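## Task

Shelf spots carry a lot number on the shelf edge directly beneath them, and several spots may carry the same number. Bring one yellow sponge from lot 222 and one from lot 342 onto the desk; a lot that is missing from the storeroom is skipped. The robot must not tip over or finish leaning, or the task fails. Items that stay in place only because the robot is holding them at the end are not counted.

## Robot and tools

Robot: a Hello Robot Stretch 4, about 1.6 m tall. It has one arm only: an omni-wheel base, a lift on a mast, a telescoping arm that extends forward, a wrist with yaw, pitch and roll, and a two-finger gripper. The base rim reaches at most 0.23 m from the base origin. Cameras: head_camera, head_left_camera, head_right_camera (fisheye) and wrist_camera. Loose objects may occasionally be nudged by something else.

Frames: the base frame sits on the floor under the base centre, with x forward, y left and z up. hand_pose is a point between the open fingertips, given in the base frame; its printed value can be a little off. The odometry frame is the base frame at the start of the scene. base_odometry counts wheel turns, so any slip is counted as travel. Heading is positive to the left, from -3.142 to 3.142.

execute_actions(actions, cameras): actions is a list holding zero or one action. An empty list only returns the state and images. An action may contain:
- base: exactly one relative move from the current base position, given as {"translate_m": d} (forward positive, -2 to 2 m), {"strafe_m": d} (left positive, -2 to 2 m) or {"rotate_rad": d} (counter-clockwise positive, -3.2 to 3.2). The move counts from the base position in the most recent state report.
- joints: absolute targets by name. lift_m 0 to 1.2 m; arm_m 0 to 0.55 m extension; wrist_yaw_rad -1.134 to 4.276 (0 forward, positive to the left, 3.14 folded back, above 3.4 the arm may interfere); wrist_pitch_rad -1.117 to 4.259 (0 level, 1.57 pointing down); wrist_roll_rad -1.117 to 4.259 (0 puts the fingers level, positive turns clockwise seen from behind); gripper_m -0.038 to 0.141 m fingertip gap (below 0 the fingers press on each other). Targets outside a joint's range are clipped and the result reports it; any other bad value or unknown key rejects the whole call.
- pace: "slow", "default", "fast" or "max". The base reaches 0.1, 0.3, 0.4 or 0.6 m/s and 1, 2, 3 or 4 rad/s; a raised lift lowers these caps.
- contact_limits: {"arm_m": 0 to 0.75}, default 0.5, sets how hard the arm may push before it stops.
- {"end_of_arm": "enable_torque"} sent alone turns the wrist or gripper motors back on after they switch off.
Motions start at the same time and may finish at different times. No action lasts more than 15 s. Joints or the base left out of an action may keep pushing toward their old targets. cameras can be a list of names, ["all"], null (all) or [] (none). If a result reports a stop, the remaining calls in that reply are skipped. To unfold the wrist at the start, send lift_m 0.4 and wrist_yaw_rad 0 together.

wait(seconds 0 to 10): nothing new is commanded, and it returns the state and images. zoom_image(camera, region [x0,y0,x1,y1] in pixels, at most 504x504) enlarges part of the latest image, which helps with reading lot numbers. read_manual gives only the licence texts. finished_scene(scene 1 or 2) ends the scene for good and reports whether the task succeeded.

Result lines: joint_positions; base_status and joint_status give "done", "off_target" (may still be pushing), "contact_stop_at_<key>" (something blocked it; lift, arm or wheels go slack), "limit_stop_at_<name>" (e.g. own_body for self-collision, tilt when leaning more than 6 degrees, after which lift, arm and wheels go slack and ignore commands), "time_out" and "torque_fault" (a wrist or gripper motor went limp; needs enable_torque). on_its_own reports things not commanded, where "held at" is the joint's held target. lidar_m has 12 distances in 30 degree sectors, starting straight ahead and going counter-clockwise (4th left, 7th behind, 10th right); "-" means nothing seen or closer than 0.25 m, and table tops do show up. wrist_depth_mm is a 7x7 grid of depths, 100 to 2000 mm. turned_by_wheels and turned_by_imu disagreeing by more than about 0.1 rad means a slip or collision. base_tilt is in degrees, with forward and right positive. motor_effort is percent of maximum, with the peak in brackets; the readings are noisy.

Gripping: command a gripper_m below the object's width. A firm grip shows as a change in gripper effort, but neither the reading nor "done" confirms that something is held, so check the images. Fingertips pressed down on a surface can get stuck; raise the lift to free them.

Things to avoid: turning or driving with more than 1 kg held while arm_m is above 0.2, especially at fast paces, since it can tip the robot. Steady pushes or pulls, especially with the gripper high. Pressing the gripper into things, which causes torque faults. Dropping or slamming objects. Tilted wrist poses combined with roll, which can cause self-collision. Objects must rest freely on the desk when the scene ends.

Each tool is called after "Emit:" as a command line: name --argument value for each argument, lists and objects as JSON in quotes; but a table of rows of numbers goes row by row, as --pt "numbers of a row", without its own name.

## Session

Emit:
execute_actions --actions '[]'

Scene clock: 0.00 s.
base_odometry: x=+0.000 y=+0.000 heading=+0.000 (m, m, rad; odometry frame)
turned_by_wheels: +0.000 (rad since the last result)
turned_by_imu: +0.000 (rad since the last result)
base_tilt: forward=-0.1 right=-0.4 (deg)
lidar_m: 0.98 0.66 0.60 0.63 0.80 1.84 1.36 0.89 0.81 1.63 1.56 1.44
base_status: not commanded
joint_positions: lift_m=+0.185 arm_m=+0.000 wrist_yaw_rad=+3.221 wrist_pitch_rad=-0.016 wrist_roll_rad=-0.004 gripper_m=+0.057
joint_status: not commanded
motor_effort: lift_m=+18 arm_m=+0 wrist_yaw_rad=-2 wrist_pitch_rad=-7 wrist_roll_rad=+0 gripper_m=-3 wheel_0=+0 wheel_1=+0 wheel_2=+0 (%)
hand_pose: x=-0.1240 y=+0.0644 z=+0.3680 quat_wxyz=(-0.039, +0.008, -0.002, +0.999) (m; base frame)
wrist_depth_mm: - - 133 - - - - / - 109 134 - - - - / - 116 136 - - - - / 137 136 1863 - - - - / 224 1863 1863 - - - - / 220 1138 216 1098 204 1205 1160 / 220 788 866 - 842 820 854
pictures: head_camera, head_left_camera, head_right_camera, wrist_camera
Images, in order (width x height): head_camera 420x560, head_left_camera 420x672, head_right_camera 420x672, wrist_camera 616x392.

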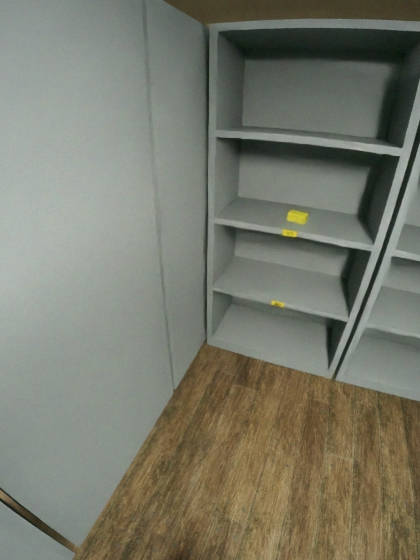

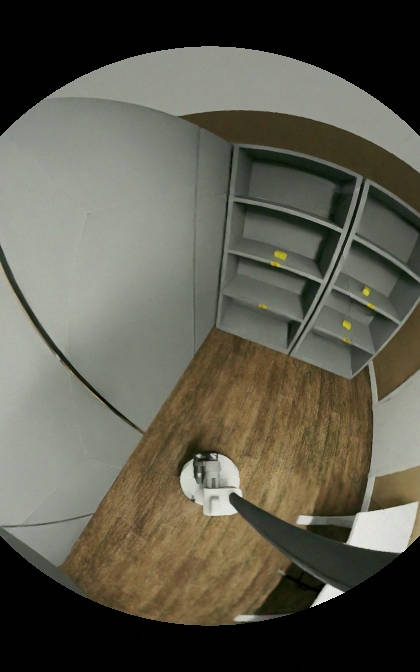

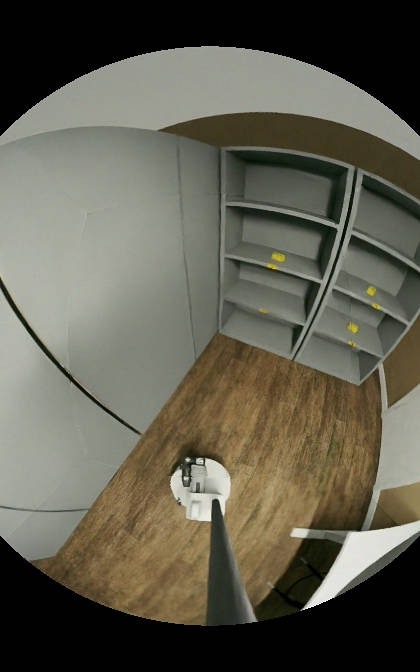

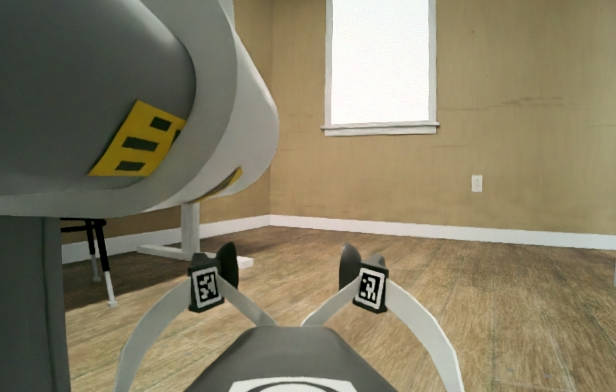

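Emit:
zoom_image --camera "head_camera" --region '[240,190,360,320]'

Emit:
execute_actions --actions '[{"base":{"rotate_rad":-0.5},"joints":{"lift_m":0.4,"wrist_yaw_rad":0,"gripper_m":0.12}}]'

Region (240, 190, 360, 320) of head_camera's 420x560 image, scaled by 3.877, with more detail than that image has; it fills the left 465 columns of this view, and the rest is white.

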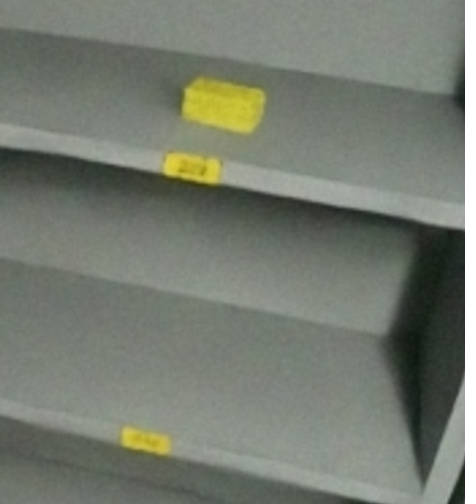

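Scene clock: 2.73 s.
base_odometry: x=+0.000 y=+0.000 heading=-0.500 (m, m, rad; odometry frame)
turned_by_wheels: -0.500 (rad since the last result)
turned_by_imu: -0.494 (rad since the last result)
base_tilt: forward=+0.0 right=-0.5 (deg)
lidar_m: 1.46 0.95 0.64 0.60 0.60 0.83 2.79 1.28 0.88 0.79 1.63 1.55
base_status: done
joint_positions: lift_m=+0.400 arm_m=+0.000 wrist_yaw_rad=+0.001 wrist_pitch_rad=-0.016 wrist_roll_rad=-0.004 gripper_m=+0.120
joint_status: all done
motor_effort: lift_m=+25(27) arm_m=+0(0) wrist_yaw_rad=-4(6) wrist_pitch_rad=-6(6) wrist_roll_rad=-1(0) gripper_m=-1(4) wheel_0=+1(8) wheel_1=+0(7) wheel_2=-1(4) (%)
hand_pose: x=+0.4589 y=-0.0873 z=+0.5823 quat_wxyz=(+1.000, -0.002, -0.008, +0.000) (m; base frame)
wrist_depth_mm: 1160 1576 1618 1661 1708 1756 1430 / 1138 1576 1537 1336 1661 1576 1430 / 1205 1618 1708 1661 1708 1756 1430 / 1205 1618 1661 1336 1756 1708 1708 / 1182 1576 1661 1708 1708 1808 1708 / 1160 1281 1336 1255 1366 1499 1464 / 1182 1182 1229 - 1336 1205 1281
pictures: head_camera, head_left_camera, head_right_camera, wrist_camera
camera_calibration (this result's frames):
wrist_camera: T_world_to_cam=[[-0.0390191, -0.99907, 0.0183446, -0.0897259], [-0.0214607, -0.0175165, -0.999616, 0.640335], [0.999008, -0.0393978, -0.0207572, -0.220207], [0, 0, 0, 1]] pos_world=[0.230229, -0.0871016, 0.637164]
Images, in order (width x height): head_camera 420x560, head_left_camera 420x672, head_right_camera 420x672, wrist_camera 616x392.

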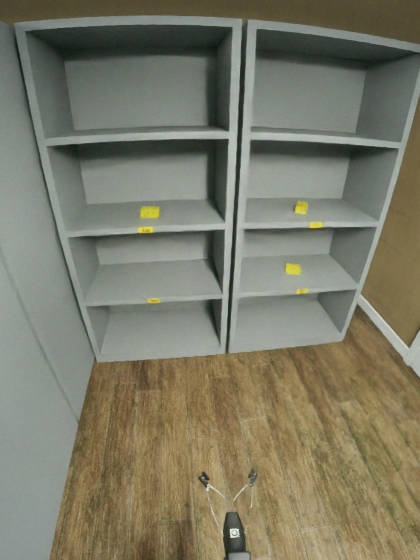

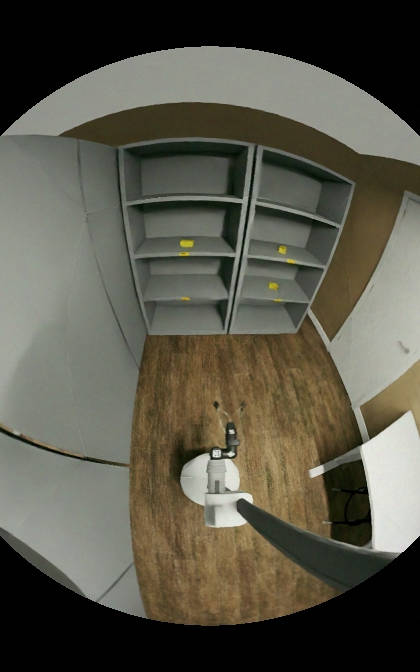

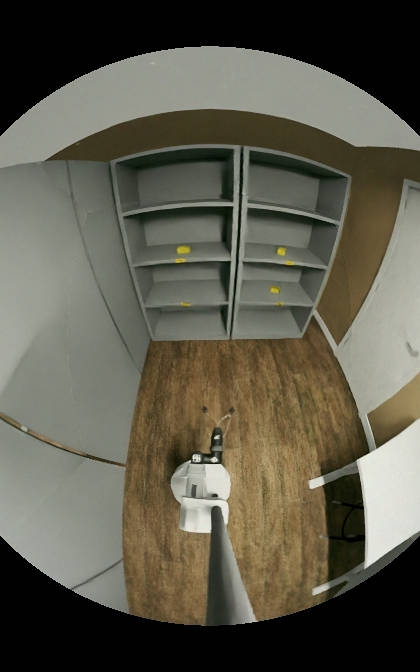

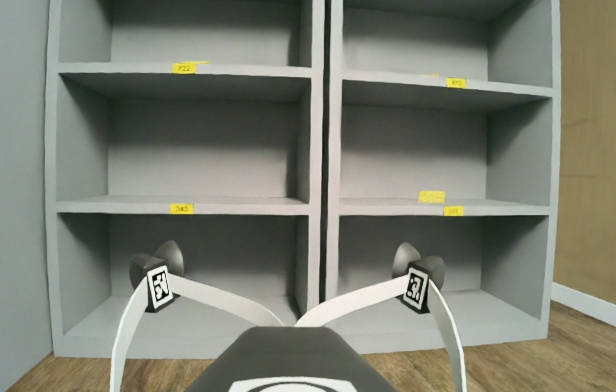

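Emit:
zoom_image --camera "wrist_camera" --region '[150,50,490,230]'

Emit:
zoom_image --camera "head_left_camera" --region '[0,100,200,620]'

Region (150, 50, 490, 230) of wrist_camera's 616x392 image, scaled by 1.482; it fills the top 267 rows of this view, and the rest is white.

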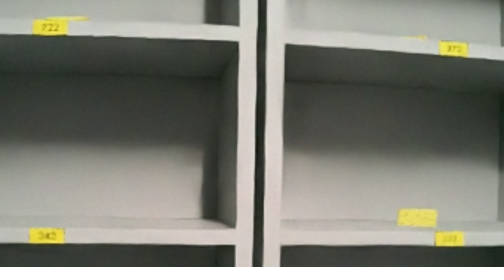

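Region (0, 100, 200, 620) is 200x520 pixels. A region can be at most 504 by 504 pixels.

Emit:
zoom_image --camera "wrist_camera" --region '[400,60,500,230]'

Emit:
zoom_image --camera "wrist_camera" --region '[150,50,250,220]'

Region (400, 60, 500, 230) of wrist_camera's 616x392 image, scaled by 2.965; it fills the left 296 columns of this view, and the rest is white.

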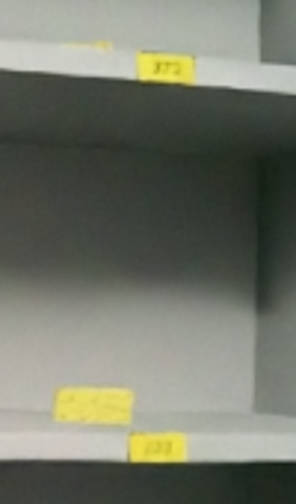

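Region (150, 50, 250, 220) of wrist_camera's 616x392 image, scaled by 2.965; it fills the left 296 columns of this view, and the rest is white.

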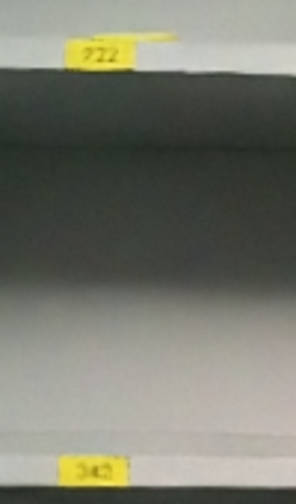

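Emit:
execute_actions --actions '[{"base":{"translate_m":0.45},"joints":{"lift_m":0.6}}]'

Emit:
zoom_image --camera "wrist_camera" --region '[60,0,560,392]'

Scene clock: 6.40 s.
base_odometry: x=+0.395 y=-0.216 heading=-0.500 (m, m, rad; odometry frame)
turned_by_wheels: +0.000 (rad since the last result)
turned_by_imu: +0.003 (rad since the last result)
base_tilt: forward=+0.0 right=-0.4 (deg)
lidar_m: 1.00 0.99 0.70 0.61 0.66 0.86 2.15 1.26 0.91 1.39 1.56 1.07
base_status: done
joint_positions: lift_m=+0.600 arm_m=+0.000 wrist_yaw_rad=+0.000 wrist_pitch_rad=-0.016 wrist_roll_rad=-0.004 gripper_m=+0.120
joint_status: all done
motor_effort: lift_m=+25(28) arm_m=+0(0) wrist_yaw_rad=-2(2) wrist_pitch_rad=-5(5) wrist_roll_rad=-1(1) gripper_m=-1(0) wheel_0=+1(7) wheel_1=+2(7) wheel_2=+2(10) (%)
hand_pose: x=+0.4589 y=-0.0873 z=+0.7823 quat_wxyz=(+1.000, -0.002, -0.008, +0.000) (m; base frame)
wrist_depth_mm: 1138 1160 1182 1138 1281 1281 1308 / 1098 1160 1205 891 1281 1308 1308 / 1078 1182 1205 904 1229 1182 1182 / 1160 1182 1229 1078 1308 1336 1281 / 1118 1205 1229 1060 1308 1336 1281 / 842 788 820 842 842 1042 1025 / 1182 1255 1255 - 1336 1366 1281
pictures: head_camera, head_left_camera, head_right_camera, wrist_camera
camera_calibration (this result's frames):
wrist_camera: T_world_to_cam=[[-0.0393252, -0.999058, 0.0183446, -0.0933429], [-0.0214659, -0.0175099, -0.999616, 0.840275], [0.998996, -0.0397039, -0.0207571, -0.216053], [0, 0, 0, 1]] pos_world=[0.230203, -0.08712, 0.837181]
Images, in order (width x height): head_camera 420x560, head_left_camera 420x672, head_right_camera 420x672, wrist_camera 616x392.

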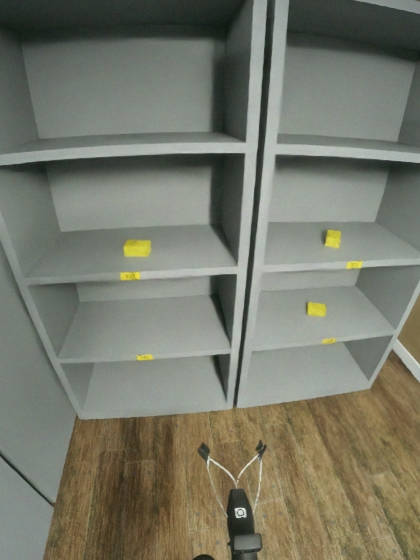

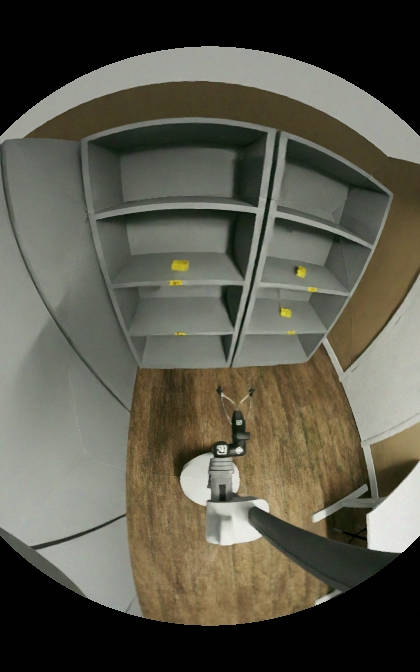

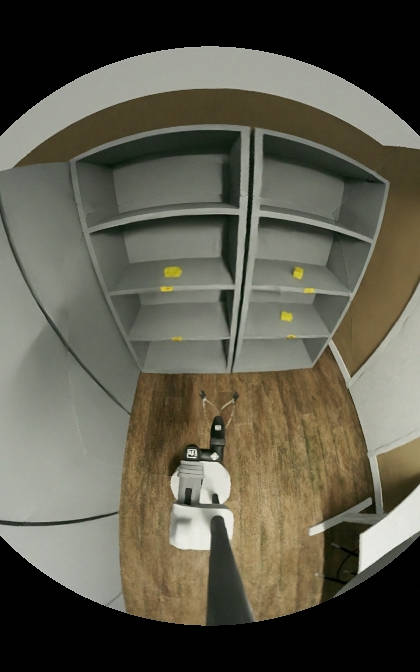

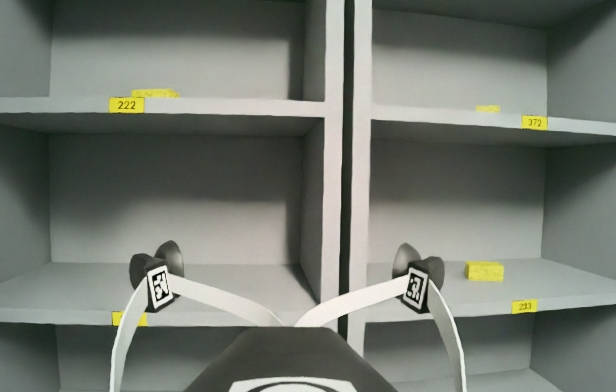

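Region (60, 0, 560, 392) of wrist_camera's 616x392 image, scaled by 1.008; it fills the top 395 rows of this view, and the rest is white.

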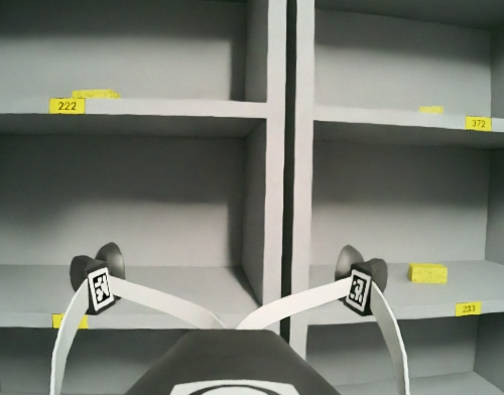

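Emit:
execute_actions --actions '[{"base":{"strafe_m":0.32},"joints":{"lift_m":0.9,"gripper_m":0.141}}]'

Emit:
execute_actions --actions '[{"base":{"translate_m":0.3}}]'

Scene clock: 9.53 s.
base_odometry: x=+0.548 y=+0.065 heading=-0.500 (m, m, rad; odometry frame)
turned_by_wheels: +0.000 (rad since the last result)
turned_by_imu: +0.002 (rad since the last result)
base_tilt: forward=-0.1 right=-0.4 (deg)
lidar_m: 0.99 0.51 0.35 0.31 0.33 0.46 1.10 1.78 1.20 1.55 1.56 1.06
base_status: done
joint_positions: lift_m=+0.900 arm_m=+0.000 wrist_yaw_rad=+0.000 wrist_pitch_rad=-0.016 wrist_roll_rad=-0.004 gripper_m=+0.141
joint_status: all done
motor_effort: lift_m=+25(27) arm_m=+0(0) wrist_yaw_rad=-4(3) wrist_pitch_rad=-8(6) wrist_roll_rad=-1(1) gripper_m=+2(2) wheel_0=-2(8) wheel_1=+1(8) wheel_2=+1(2) (%)
hand_pose: x=+0.4589 y=-0.0874 z=+1.0823 quat_wxyz=(+1.000, -0.002, -0.008, +0.000) (m; base frame)
wrist_depth_mm: 715 778 809 842 917 854 1308 / 732 960 1182 1160 1078 866 1025 / 732 1078 1205 1229 1229 866 1336 / 741 1098 1229 1229 1255 866 1336 / 750 768 960 991 842 866 1366 / 750 820 1205 176 1138 854 1366 / 750 1042 1229 - 1138 904 1160
pictures: head_camera, head_left_camera, head_right_camera, wrist_camera
camera_calibration (this result's frames):
wrist_camera: T_world_to_cam=[[-0.0393552, -0.999057, 0.0183445, -0.0988408], [-0.0214666, -0.0175091, -0.999616, 1.14015], [0.998995, -0.0397339, -0.0207573, -0.209826], [0, 0, 0, 1]] pos_world=[0.2302, -0.0871218, 1.13717]
Images, in order (width x height): head_camera 420x560, head_left_camera 420x672, head_right_camera 420x672, wrist_camera 616x392.

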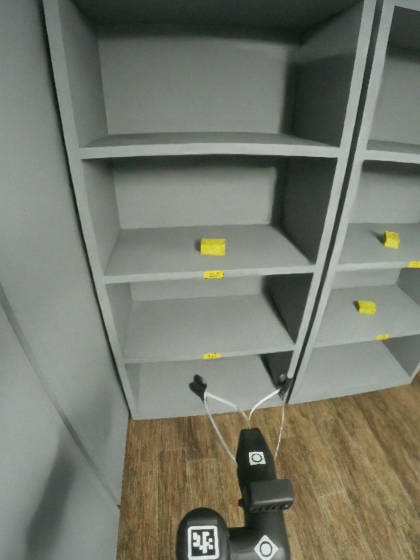

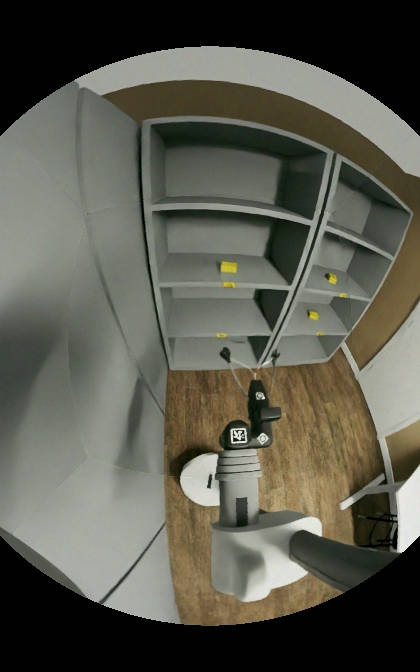

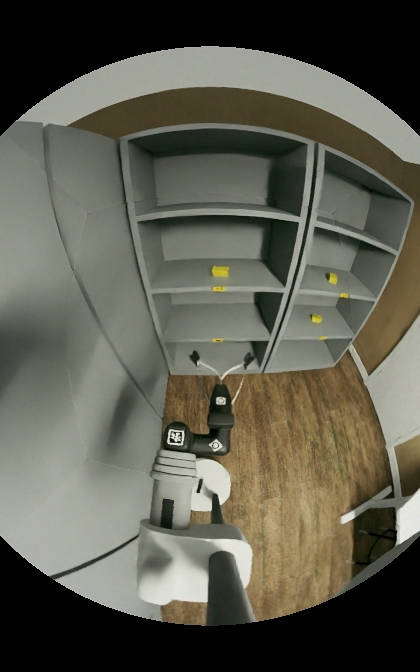

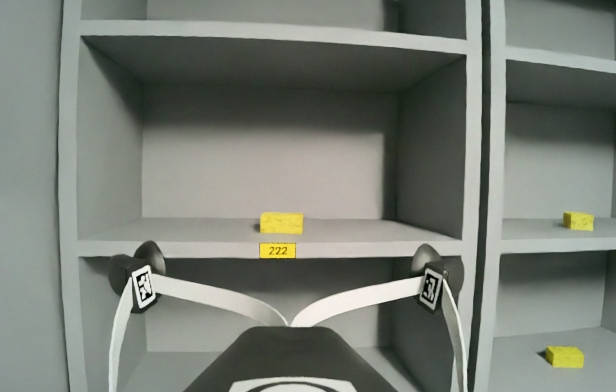

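Scene clock: 12.00 s.
base_odometry: x=+0.812 y=-0.078 heading=-0.499 (m, m, rad; odometry frame)
turned_by_wheels: +0.000 (rad since the last result)
turned_by_imu: +0.002 (rad since the last result)
base_tilt: forward=+0.0 right=-0.4 (deg)
lidar_m: 0.67 0.56 0.36 0.32 0.34 0.49 1.15 1.68 1.34 1.87 1.08 0.72
base_status: done
joint_positions: lift_m=+0.900 arm_m=+0.000 wrist_yaw_rad=+0.000 wrist_pitch_rad=-0.016 wrist_roll_rad=-0.004 gripper_m=+0.141
joint_status: not commanded
motor_effort: lift_m=+25(25) arm_m=+0(0) wrist_yaw_rad=-2(1) wrist_pitch_rad=-5(6) wrist_roll_rad=+0(0) gripper_m=-1(1) wheel_0=+3(7) wheel_1=+2(5) wheel_2=+1(9) (%)
hand_pose: x=+0.4589 y=-0.0874 z=+1.0823 quat_wxyz=(+1.000, -0.002, -0.008, +0.000) (m; base frame)
wrist_depth_mm: 668 732 741 732 723 668 544 / 676 878 917 931 960 715 549 / 691 891 917 931 960 732 549 / 699 904 904 946 960 732 554 / 603 647 683 621 715 654 559 / 603 477 496 176 960 609 559 / 676 904 946 - 991 668 564
pictures: head_camera, head_left_camera, head_right_camera, wrist_camera
camera_calibration (this result's frames):
wrist_camera: T_world_to_cam=[[-0.0393552, -0.999057, 0.0183445, -0.0988412], [-0.0214665, -0.0175092, -0.999616, 1.14017], [0.998995, -0.0397339, -0.0207572, -0.209826], [0, 0, 0, 1]] pos_world=[0.2302, -0.0871218, 1.13719]
Images, in order (width x height): head_camera 420x560, head_left_camera 420x672, head_right_camera 420x672, wrist_camera 616x392.

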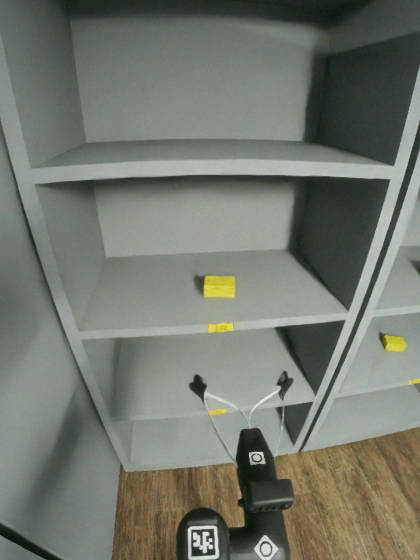

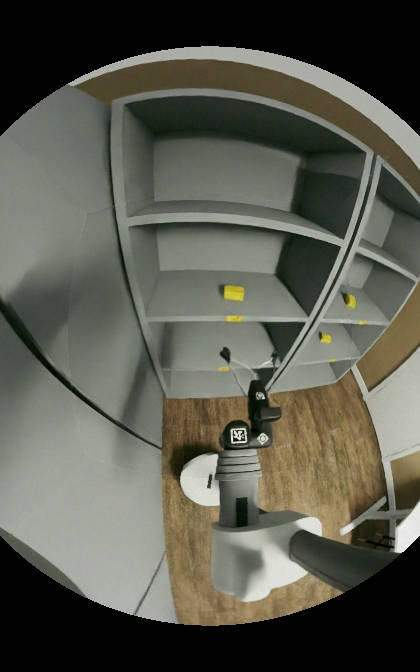

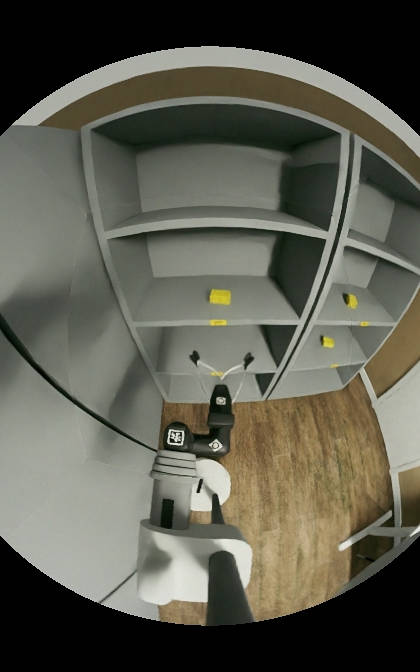

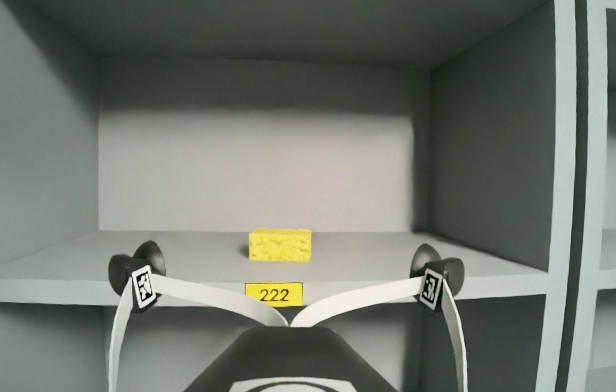

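Emit:
execute_actions --actions '[{"base":{"strafe_m":0.02},"joints":{"lift_m":0.862,"arm_m":0.2}}]' --cameras '["wrist_camera","head_camera"]'

Scene clock: 14.03 s.
base_odometry: x=+0.821 y=-0.061 heading=-0.499 (m, m, rad; odometry frame)
turned_by_wheels: +0.000 (rad since the last result)
turned_by_imu: +0.001 (rad since the last result)
base_tilt: forward=-0.1 right=-0.4 (deg)
lidar_m: 0.69 0.52 0.32 0.30 0.30 0.43 1.08 1.77 1.38 1.87 1.08 0.73
base_status: done
joint_positions: lift_m=+0.862 arm_m=+0.199 wrist_yaw_rad=+0.000 wrist_pitch_rad=-0.016 wrist_roll_rad=-0.004 gripper_m=+0.141
joint_status: all done
motor_effort: lift_m=+14(22) arm_m=+8(9) wrist_yaw_rad=-3(3) wrist_pitch_rad=-6(6) wrist_roll_rad=-1(1) gripper_m=+1(1) wheel_0=-1(8) wheel_1=+0(10) wheel_2=+0(2) (%)
hand_pose: x=+0.6579 y=-0.0874 z=+1.0452 quat_wxyz=(+1.000, -0.002, -0.008, +0.000) (m; base frame)
wrist_depth_mm: 661 699 715 732 750 707 549 / 661 707 723 741 750 741 554 / 676 707 723 750 768 741 549 / 676 715 723 759 778 741 554 / 459 473 492 430 517 521 512 / 285 287 296 176 314 325 334 / 668 732 741 - 788 683 539
pictures: head_camera, wrist_camera
camera_calibration (this result's frames):
wrist_camera: T_world_to_cam=[[-0.0395119, -0.999051, 0.0183446, -0.0902712], [-0.0214706, -0.0175058, -0.999616, 1.10735], [0.998988, -0.0398906, -0.0207585, -0.409388], [0, 0, 0, 1]] pos_world=[0.429182, -0.0871311, 1.10008]
Images, in order (width x height): head_camera 420x560, wrist_camera 616x392.

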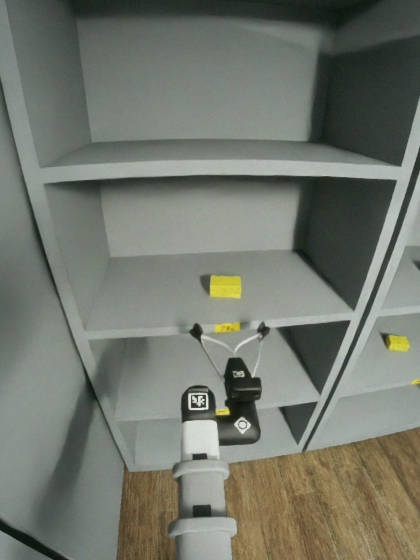

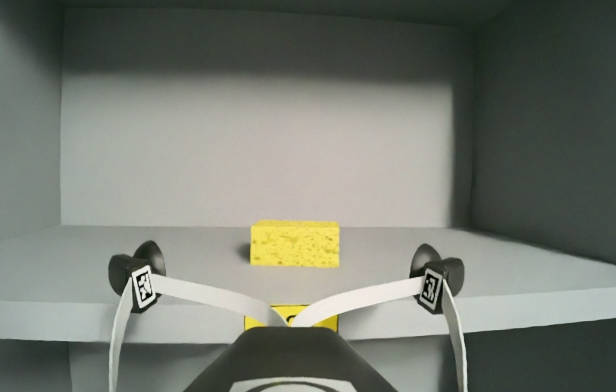

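Emit:
execute_actions --actions '[{"joints":{"lift_m":0.852,"arm_m":0.375}}]' --cameras '["wrist_camera","head_camera"]'

Emit:
execute_actions --actions '[{"joints":{"gripper_m":0.04}}]' --cameras '["wrist_camera"]'

Emit:
execute_actions --actions '[{"joints":{"lift_m":0.89}}]' --cameras '["wrist_camera"]'

Scene clock: 15.90 s.
base_odometry: x=+0.821 y=-0.061 heading=-0.499 (m, m, rad; odometry frame)
turned_by_wheels: +0.000 (rad since the last result)
turned_by_imu: +0.001 (rad since the last result)
base_tilt: forward=+0.0 right=-0.5 (deg)
lidar_m: 0.68 0.52 0.29 0.29 0.32 0.45 1.10 1.75 1.35 1.87 1.09 0.74
base_status: not commanded
joint_positions: lift_m=+0.852 arm_m=+0.374 wrist_yaw_rad=+0.000 wrist_pitch_rad=-0.016 wrist_roll_rad=-0.004 gripper_m=+0.141
joint_status: all done
motor_effort: lift_m=+15(15) arm_m=+8(6) wrist_yaw_rad=-3(1) wrist_pitch_rad=-6(5) wrist_roll_rad=-1(1) gripper_m=-1(1) wheel_0=-1(1) wheel_1=+0(0) wheel_2=+0(0) (%)
hand_pose: x=+0.8329 y=-0.0874 z=+1.0352 quat_wxyz=(+1.000, -0.002, -0.008, +0.000) (m; base frame)
wrist_depth_mm: 521 539 554 564 580 597 539 / 525 539 554 574 585 603 539 / 535 549 559 574 591 603 544 / 535 549 559 574 597 609 544 / 413 427 392 257 407 473 473 / 243 218 224 176 229 245 260 / 182 178 192 - 197 182 -
pictures: head_camera, wrist_camera
camera_calibration (this result's frames):
wrist_camera: T_world_to_cam=[[-0.0395308, -0.99905, 0.0183432, -0.0831608], [-0.021436, -0.0175054, -0.999617, 1.10107], [0.998988, -0.0399088, -0.0207236, -0.584463], [0, 0, 0, 1]] pos_world=[0.604187, -0.0871322, 1.09006]
Images, in order (width x height): head_camera 420x560, wrist_camera 616x392.

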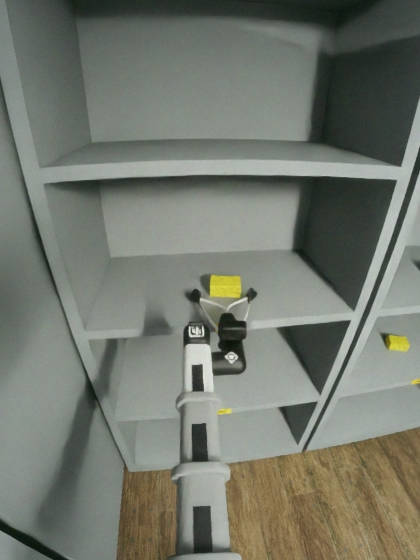

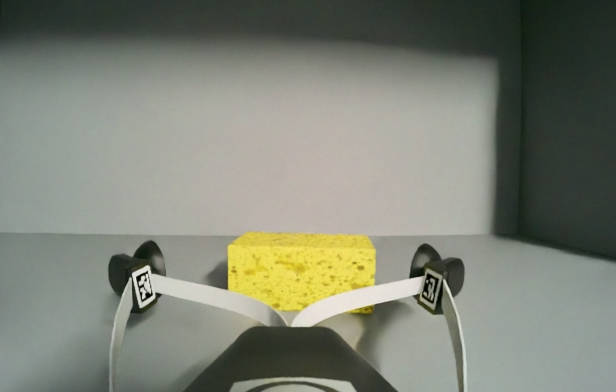

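Scene clock: 17.90 s.
base_odometry: x=+0.821 y=-0.061 heading=-0.499 (m, m, rad; odometry frame)
turned_by_wheels: +0.000 (rad since the last result)
turned_by_imu: +0.001 (rad since the last result)
base_tilt: forward=+0.0 right=-0.5 (deg)
lidar_m: 0.68 0.50 0.31 0.30 0.32 0.47 1.12 1.78 1.37 1.89 1.09 0.73
base_status: not commanded
joint_positions: lift_m=+0.852 arm_m=+0.374 wrist_yaw_rad=+0.000 wrist_pitch_rad=-0.016 wrist_roll_rad=-0.004 gripper_m=+0.040
joint_status: all done
motor_effort: lift_m=+14(14) arm_m=+8(8) wrist_yaw_rad=-3(3) wrist_pitch_rad=-6(5) wrist_roll_rad=+1(1) gripper_m=-2(3) wheel_0=-1(1) wheel_1=+0(0) wheel_2=+0(0) (%)
hand_pose: x=+0.8329 y=-0.0874 z=+1.0352 quat_wxyz=(+1.000, -0.002, -0.008, +0.000) (m; base frame)
wrist_depth_mm: 521 535 554 564 574 603 544 / 525 535 554 569 585 603 535 / 530 544 559 574 591 609 539 / 535 549 564 580 591 609 539 / 413 430 389 258 466 469 469 / 243 249 197 245 197 266 263 / 182 173 191 - 185 183 -
pictures: wrist_camera
camera_calibration (this result's frames):
wrist_camera: T_world_to_cam=[[-0.0395311, -0.99905, 0.0183431, -0.0831605], [-0.0214358, -0.0175053, -0.999617, 1.10107], [0.998988, -0.0399091, -0.0207235, -0.584463], [0, 0, 0, 1]] pos_world=[0.604187, -0.0871323, 1.09006]
Images, in order (width x height): wrist_camera 616x392.

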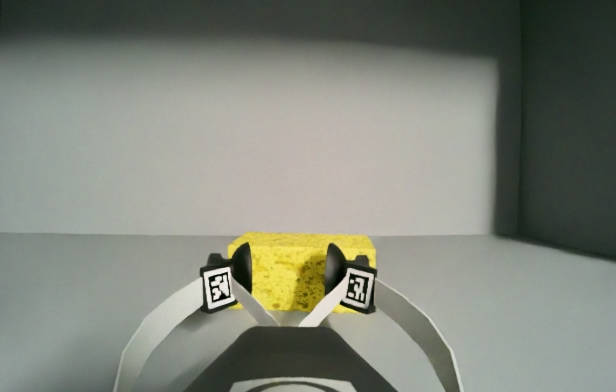

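Scene clock: 18.90 s.
base_odometry: x=+0.821 y=-0.061 heading=-0.499 (m, m, rad; odometry frame)
turned_by_wheels: +0.000 (rad since the last result)
turned_by_imu: +0.000 (rad since the last result)
base_tilt: forward=+0.0 right=-0.5 (deg)
lidar_m: 0.67 0.53 0.34 0.31 0.32 0.46 1.07 1.78 1.37 1.88 1.09 0.74
base_status: not commanded
joint_positions: lift_m=+0.890 arm_m=+0.374 wrist_yaw_rad=+0.000 wrist_pitch_rad=-0.016 wrist_roll_rad=-0.004 gripper_m=+0.040
joint_status: all done
motor_effort: lift_m=+25(28) arm_m=+8(8) wrist_yaw_rad=-1(1) wrist_pitch_rad=-6(6) wrist_roll_rad=-1(1) gripper_m=-5(3) wheel_0=-1(1) wheel_1=+0(0) wheel_2=+0(0) (%)
hand_pose: x=+0.8329 y=-0.0874 z=+1.0723 quat_wxyz=(+1.000, -0.002, -0.008, +0.000) (m; base frame)
wrist_depth_mm: 525 535 554 564 585 591 530 / 525 539 554 569 585 603 539 / 535 539 559 574 591 609 539 / 535 549 564 574 597 609 539 / 535 544 564 574 591 609 525 / 340 347 196 257 198 370 368 / 255 242 264 - 257 257 267
pictures: wrist_camera
camera_calibration (this result's frames):
wrist_camera: T_world_to_cam=[[-0.039531, -0.99905, 0.0183431, -0.0838409], [-0.0214358, -0.0175054, -0.999617, 1.13815], [0.998988, -0.039909, -0.0207234, -0.583696], [0, 0, 0, 1]] pos_world=[0.604188, -0.0871322, 1.12715]
Images, in order (width x height): wrist_camera 616x392.

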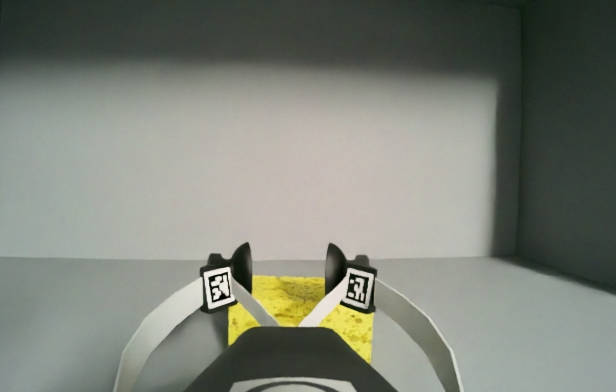

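Missed: short. Open, lower, go further.

Emit:
execute_actions --actions '[{"joints":{"gripper_m":0.141}}]' --cameras '[]'

Emit:
execute_actions --actions '[{"joints":{"lift_m":0.85}}]' --cameras '[]'

Emit:
execute_actions --actions '[{"joints":{"arm_m":0.44}}]' --cameras '["wrist_camera"]'

Emit:
execute_actions --actions '[{"joints":{"gripper_m":0.03}}]' --cameras '["wrist_camera"]'

Emit:
execute_actions --actions '[{"joints":{"lift_m":0.89}}]' --cameras '["wrist_camera"]'

Scene clock: 21.50 s.
base_odometry: x=+0.821 y=-0.061 heading=-0.499 (m, m, rad; odometry frame)
turned_by_wheels: +0.000 (rad since the last result)
turned_by_imu: +0.001 (rad since the last result)
base_tilt: forward=+0.0 right=-0.5 (deg)
lidar_m: 0.68 0.51 0.34 0.31 0.33 0.45 1.08 1.75 1.36 1.88 1.10 0.75
base_status: not commanded
joint_positions: lift_m=+0.890 arm_m=+0.374 wrist_yaw_rad=+0.000 wrist_pitch_rad=-0.016 wrist_roll_rad=-0.004 gripper_m=+0.141
joint_status: all done
motor_effort: lift_m=+25(25) arm_m=+8(8) wrist_yaw_rad=-1(0) wrist_pitch_rad=-4(6) wrist_roll_rad=+0(0) gripper_m=+2(3) wheel_0=-1(1) wheel_1=+0(0) wheel_2=+0(0) (%)
hand_pose: x=+0.8329 y=-0.0874 z=+1.0723 quat_wxyz=(+1.000, -0.002, -0.008, +0.000) (m; base frame)
wrist_depth_mm: 521 535 549 564 580 597 535 / 521 539 554 569 585 603 539 / 530 544 559 574 591 609 544 / 535 554 559 585 597 615 539 / 530 544 564 574 597 609 525 / 340 304 264 176 258 340 366 / 253 248 264 - 258 255 267
pictures: none
No camera images: the call's "cameras" was empty. Leave "cameras" out to get every camera's image.

Scene clock: 22.50 s.
base_odometry: x=+0.821 y=-0.061 heading=-0.499 (m, m, rad; odometry frame)
turned_by_wheels: +0.000 (rad since the last result)
turned_by_imu: +0.000 (rad since the last result)
base_tilt: forward=+0.0 right=-0.5 (deg)
lidar_m: 0.69 0.48 0.36 0.30 0.31 0.43 1.08 1.78 1.39 1.89 1.11 0.73
base_status: not commanded
joint_positions: lift_m=+0.850 arm_m=+0.374 wrist_yaw_rad=+0.000 wrist_pitch_rad=-0.016 wrist_roll_rad=-0.004 gripper_m=+0.141
joint_status: all done
motor_effort: lift_m=+14(24) arm_m=+8(8) wrist_yaw_rad=-2(4) wrist_pitch_rad=-4(6) wrist_roll_rad=-1(0) gripper_m=+1(2) wheel_0=-1(1) wheel_1=+0(0) wheel_2=+0(0) (%)
hand_pose: x=+0.8329 y=-0.0874 z=+1.0332 quat_wxyz=(+1.000, -0.002, -0.008, +0.000) (m; base frame)
wrist_depth_mm: 521 539 554 564 580 603 544 / 525 544 559 569 591 603 539 / 530 539 559 574 591 615 539 / 535 544 564 574 591 615 544 / 404 418 382 257 399 459 459 / 238 213 220 176 223 238 256 / 178 174 188 - 193 179 -
pictures: none
No camera images: the call's "cameras" was empty. Leave "cameras" out to get every camera's image.

Scene clock: 23.60 s.
base_odometry: x=+0.821 y=-0.061 heading=-0.500 (m, m, rad; odometry frame)
turned_by_wheels: -0.001 (rad since the last result)
turned_by_imu: +0.007 (rad since the last result)
base_tilt: forward=-0.4 right=-0.3 (deg)
lidar_m: 0.69 0.49 0.34 0.29 0.33 0.46 1.11 1.72 1.39 1.87 1.05 0.76
base_status: not commanded
joint_positions: lift_m=+0.850 arm_m=+0.437 wrist_yaw_rad=-0.016 wrist_pitch_rad=-0.007 wrist_roll_rad=-0.005 gripper_m=+0.141
joint_status: all done
on_its_own: wrist_yaw_rad is at rest, and its effort (+47) is outside its rest range (-13 to +13); wrist_pitch_rad is at rest, and its effort (-30) is outside its rest range (-23 to +23)
motor_effort: lift_m=+15(15) arm_m=+19(21) wrist_yaw_rad=+47(47) wrist_pitch_rad=-30(32) wrist_roll_rad=+2(3) gripper_m=-1(0) wheel_0=-1(1) wheel_1=+3(3) wheel_2=-19(19) (%)
hand_pose: x=+0.8946 y=-0.0921 z=+1.0307 quat_wxyz=(+1.000, -0.003, -0.004, -0.008) (m; base frame)
wrist_depth_mm: 469 480 496 512 530 549 535 / 473 488 500 517 535 549 521 / 480 492 508 517 530 559 530 / 480 496 512 525 539 559 530 / 392 404 330 223 342 442 436 / 234 210 206 176 204 234 250 / 176 172 185 - 190 177 -
pictures: wrist_camera
camera_calibration (this result's frames):
wrist_camera: T_world_to_cam=[[-0.0555924, -0.998254, 0.0199708, -0.0725403], [-0.0304658, -0.0182965, -0.999368, 1.1055], [0.997989, -0.0561657, -0.0293954, -0.638065], [0, 0, 0, 1]] pos_world=[0.666429, -0.0880241, 1.0875]
Images, in order (width x height): wrist_camera 616x392.

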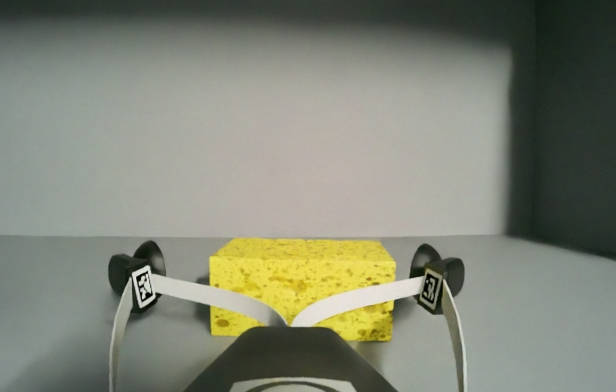

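Scene clock: 25.70 s.
base_odometry: x=+0.821 y=-0.061 heading=-0.500 (m, m, rad; odometry frame)
turned_by_wheels: +0.000 (rad since the last result)
turned_by_imu: +0.001 (rad since the last result)
base_tilt: forward=-0.4 right=-0.3 (deg)
lidar_m: 0.69 0.51 0.34 0.31 0.32 0.45 1.11 1.75 1.38 1.88 1.09 0.75
base_status: not commanded
joint_positions: lift_m=+0.850 arm_m=+0.437 wrist_yaw_rad=-0.016 wrist_pitch_rad=-0.007 wrist_roll_rad=-0.005 gripper_m=+0.030
joint_status: all done
on_its_own: wrist_yaw_rad is at rest, and its effort (+45) is outside its rest range (-13 to +13); wrist_pitch_rad is at rest, and its effort (-30) is outside its rest range (-23 to +23)
motor_effort: lift_m=+15(15) arm_m=+19(19) wrist_yaw_rad=+45(45) wrist_pitch_rad=-30(31) wrist_roll_rad=+3(2) gripper_m=-24(24) wheel_0=+0(1) wheel_1=+3(3) wheel_2=-19(19) (%)
hand_pose: x=+0.8946 y=-0.0921 z=+1.0306 quat_wxyz=(+1.000, -0.003, -0.003, -0.008) (m; base frame)
wrist_depth_mm: 469 480 496 517 525 544 530 / 469 488 504 517 535 549 525 / 477 492 504 521 535 554 525 / 484 496 508 521 544 564 525 / 392 407 217 221 439 442 439 / 231 181 186 185 184 233 250 / 167 176 175 - 185 177 -
pictures: wrist_camera
camera_calibration (this result's frames):
wrist_camera: T_world_to_cam=[[-0.0555915, -0.998254, 0.0199727, -0.0725427], [-0.030509, -0.018296, -0.999367, 1.10553], [0.997987, -0.0561657, -0.0294386, -0.638019], [0, 0, 0, 1]] pos_world=[0.666431, -0.0880241, 1.0875]
Images, in order (width x height): wrist_camera 616x392.

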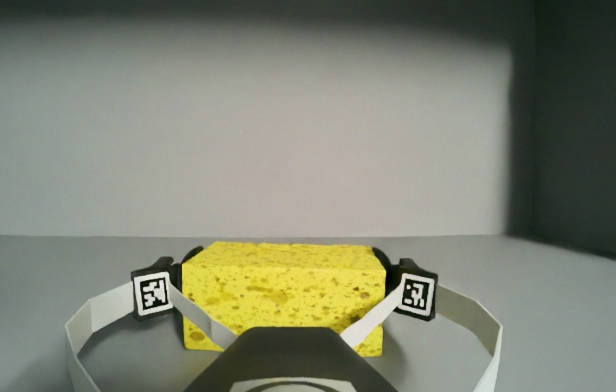

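Scene clock: 26.70 s.
base_odometry: x=+0.821 y=-0.061 heading=-0.499 (m, m, rad; odometry frame)
turned_by_wheels: +0.001 (rad since the last result)
turned_by_imu: +0.004 (rad since the last result)
base_tilt: forward=-0.1 right=-0.4 (deg)
lidar_m: 0.69 0.50 0.31 0.31 0.31 0.43 1.11 1.71 1.35 1.89 1.06 0.73
base_status: not commanded
joint_positions: lift_m=+0.890 arm_m=+0.439 wrist_yaw_rad=+0.000 wrist_pitch_rad=-0.016 wrist_roll_rad=-0.004 gripper_m=+0.030
joint_status: all done
motor_effort: lift_m=+25(30) arm_m=+7(18) wrist_yaw_rad=-1(53) wrist_pitch_rad=-7(60) wrist_roll_rad=+0(5) gripper_m=-25(24) wheel_0=-2(2) wheel_1=+1(4) wheel_2=+1(20) (%)
hand_pose: x=+0.8981 y=-0.0874 z=+1.0722 quat_wxyz=(+1.000, -0.002, -0.008, +0.000) (m; base frame)
wrist_depth_mm: 466 477 488 504 512 525 535 / 469 480 492 504 517 530 539 / 469 484 500 504 521 539 544 / 477 488 500 508 525 544 544 / 477 488 217 221 530 544 539 / 336 181 185 184 183 336 364 / 239 253 244 - 257 255 267
pictures: wrist_camera
camera_calibration (this result's frames):
wrist_camera: T_world_to_cam=[[-0.0396423, -0.999038, 0.0187765, -0.081659], [-0.0217053, -0.0179259, -0.999604, 1.13968], [0.998978, -0.0400341, -0.0209738, -0.648529], [0, 0, 0, 1]] pos_world=[0.669366, -0.0871141, 1.12715]
Images, in order (width x height): wrist_camera 616x392.

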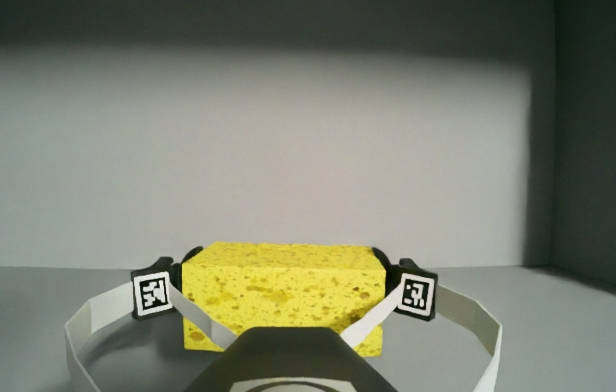

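Emit:
execute_actions --actions '[{"base":{"translate_m":-0.3},"joints":{"arm_m":0}}]' --cameras '[]'

Emit:
execute_actions --actions '[{"base":{"rotate_rad":-1.57}}]'

Scene clock: 29.40 s.
base_odometry: x=+0.558 y=+0.083 heading=-0.500 (m, m, rad; odometry frame)
turned_by_wheels: +0.000 (rad since the last result)
turned_by_imu: +0.000 (rad since the last result)
base_tilt: forward=-0.1 right=-0.5 (deg)
lidar_m: 0.97 0.48 0.32 0.30 0.30 0.42 1.03 1.79 1.25 1.56 1.53 1.04
base_status: done
joint_positions: lift_m=+0.890 arm_m=+0.001 wrist_yaw_rad=+0.000 wrist_pitch_rad=-0.015 wrist_roll_rad=-0.004 gripper_m=+0.030
joint_status: all done
motor_effort: lift_m=+25(25) arm_m=-8(8) wrist_yaw_rad=-3(3) wrist_pitch_rad=-5(7) wrist_roll_rad=+0(1) gripper_m=-25(23) wheel_0=-2(7) wheel_1=-3(7) wheel_2=+1(11) (%)
hand_pose: x=+0.4608 y=-0.0875 z=+1.0722 quat_wxyz=(+1.000, -0.002, -0.008, +0.000) (m; base frame)
wrist_depth_mm: 707 732 798 831 854 831 1308 / 715 960 1160 1182 1138 854 1060 / 723 991 1205 1229 1255 866 1308 / 723 991 1205 1229 1255 866 1336 / 723 768 217 221 831 854 1336 / 683 182 186 184 183 842 1366 / 668 976 1118 - 1098 891 1160
pictures: none
No camera images: the call's "cameras" was empty. Leave "cameras" out to get every camera's image.

Scene clock: 31.50 s.
base_odometry: x=+0.558 y=+0.083 heading=-2.069 (m, m, rad; odometry frame)
turned_by_wheels: -1.570 (rad since the last result)
turned_by_imu: -1.554 (rad since the last result)
base_tilt: forward=-0.1 right=-0.5 (deg)
lidar_m: 1.56 1.52 1.03 0.97 0.48 0.31 0.30 0.31 0.43 1.05 1.75 1.20
base_status: done
joint_positions: lift_m=+0.890 arm_m=+0.001 wrist_yaw_rad=+0.000 wrist_pitch_rad=-0.015 wrist_roll_rad=-0.004 gripper_m=+0.030
joint_status: not commanded
motor_effort: lift_m=+25(25) arm_m=-8(8) wrist_yaw_rad=-1(1) wrist_pitch_rad=-7(6) wrist_roll_rad=+1(1) gripper_m=-25(24) wheel_0=+3(7) wheel_1=+2(8) wheel_2=+1(7) (%)
hand_pose: x=+0.4608 y=-0.0874 z=+1.0722 quat_wxyz=(+1.000, -0.002, -0.008, +0.000) (m; base frame)
wrist_depth_mm: 1576 1618 1576 1661 1756 1756 1863 / 1537 1576 1618 1661 1661 1756 1863 / 1576 1576 1661 1708 1756 1808 1863 / 1618 1618 1661 1708 1756 1808 1863 / 1576 1618 217 220 1756 1808 1863 / 1618 181 186 184 184 1025 1229 / 1618 1618 1618 - 1808 1808 1255
pictures: head_camera, head_left_camera, head_right_camera, wrist_camera
camera_calibration (this result's frames):
wrist_camera: T_world_to_cam=[[-0.0396092, -0.99904, 0.0187115, -0.09893], [-0.0218027, -0.0178576, -0.999603, 1.13021], [0.998977, -0.0400014, -0.0210744, -0.211595], [0, 0, 0, 1]] pos_world=[0.232101, -0.0871163, 1.12715]
Images, in order (width x height): head_camera 420x560, head_left_camera 420x672, head_right_camera 420x672, wrist_camera 616x392.

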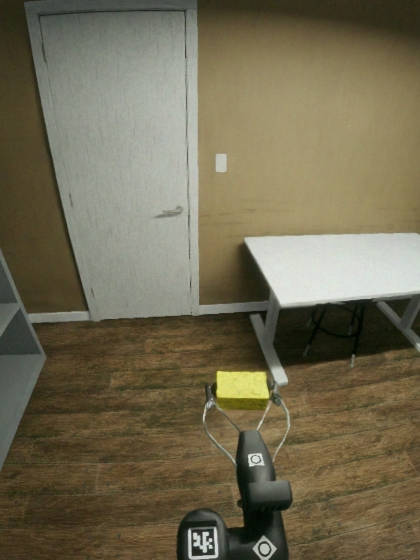

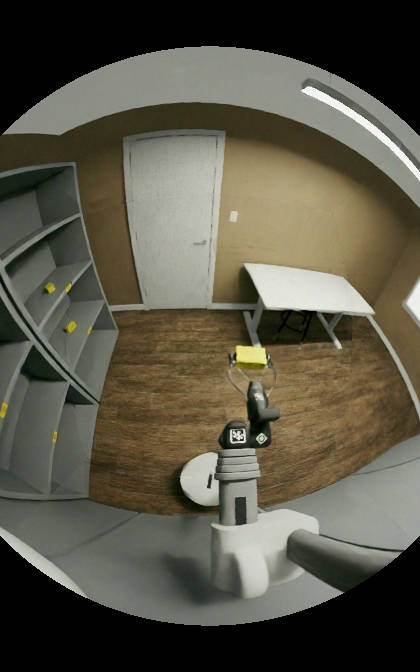

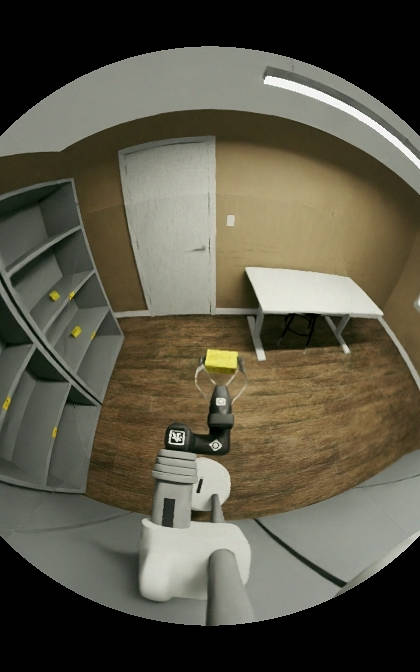

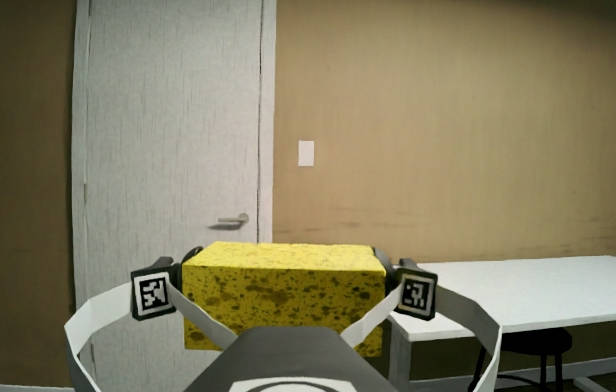

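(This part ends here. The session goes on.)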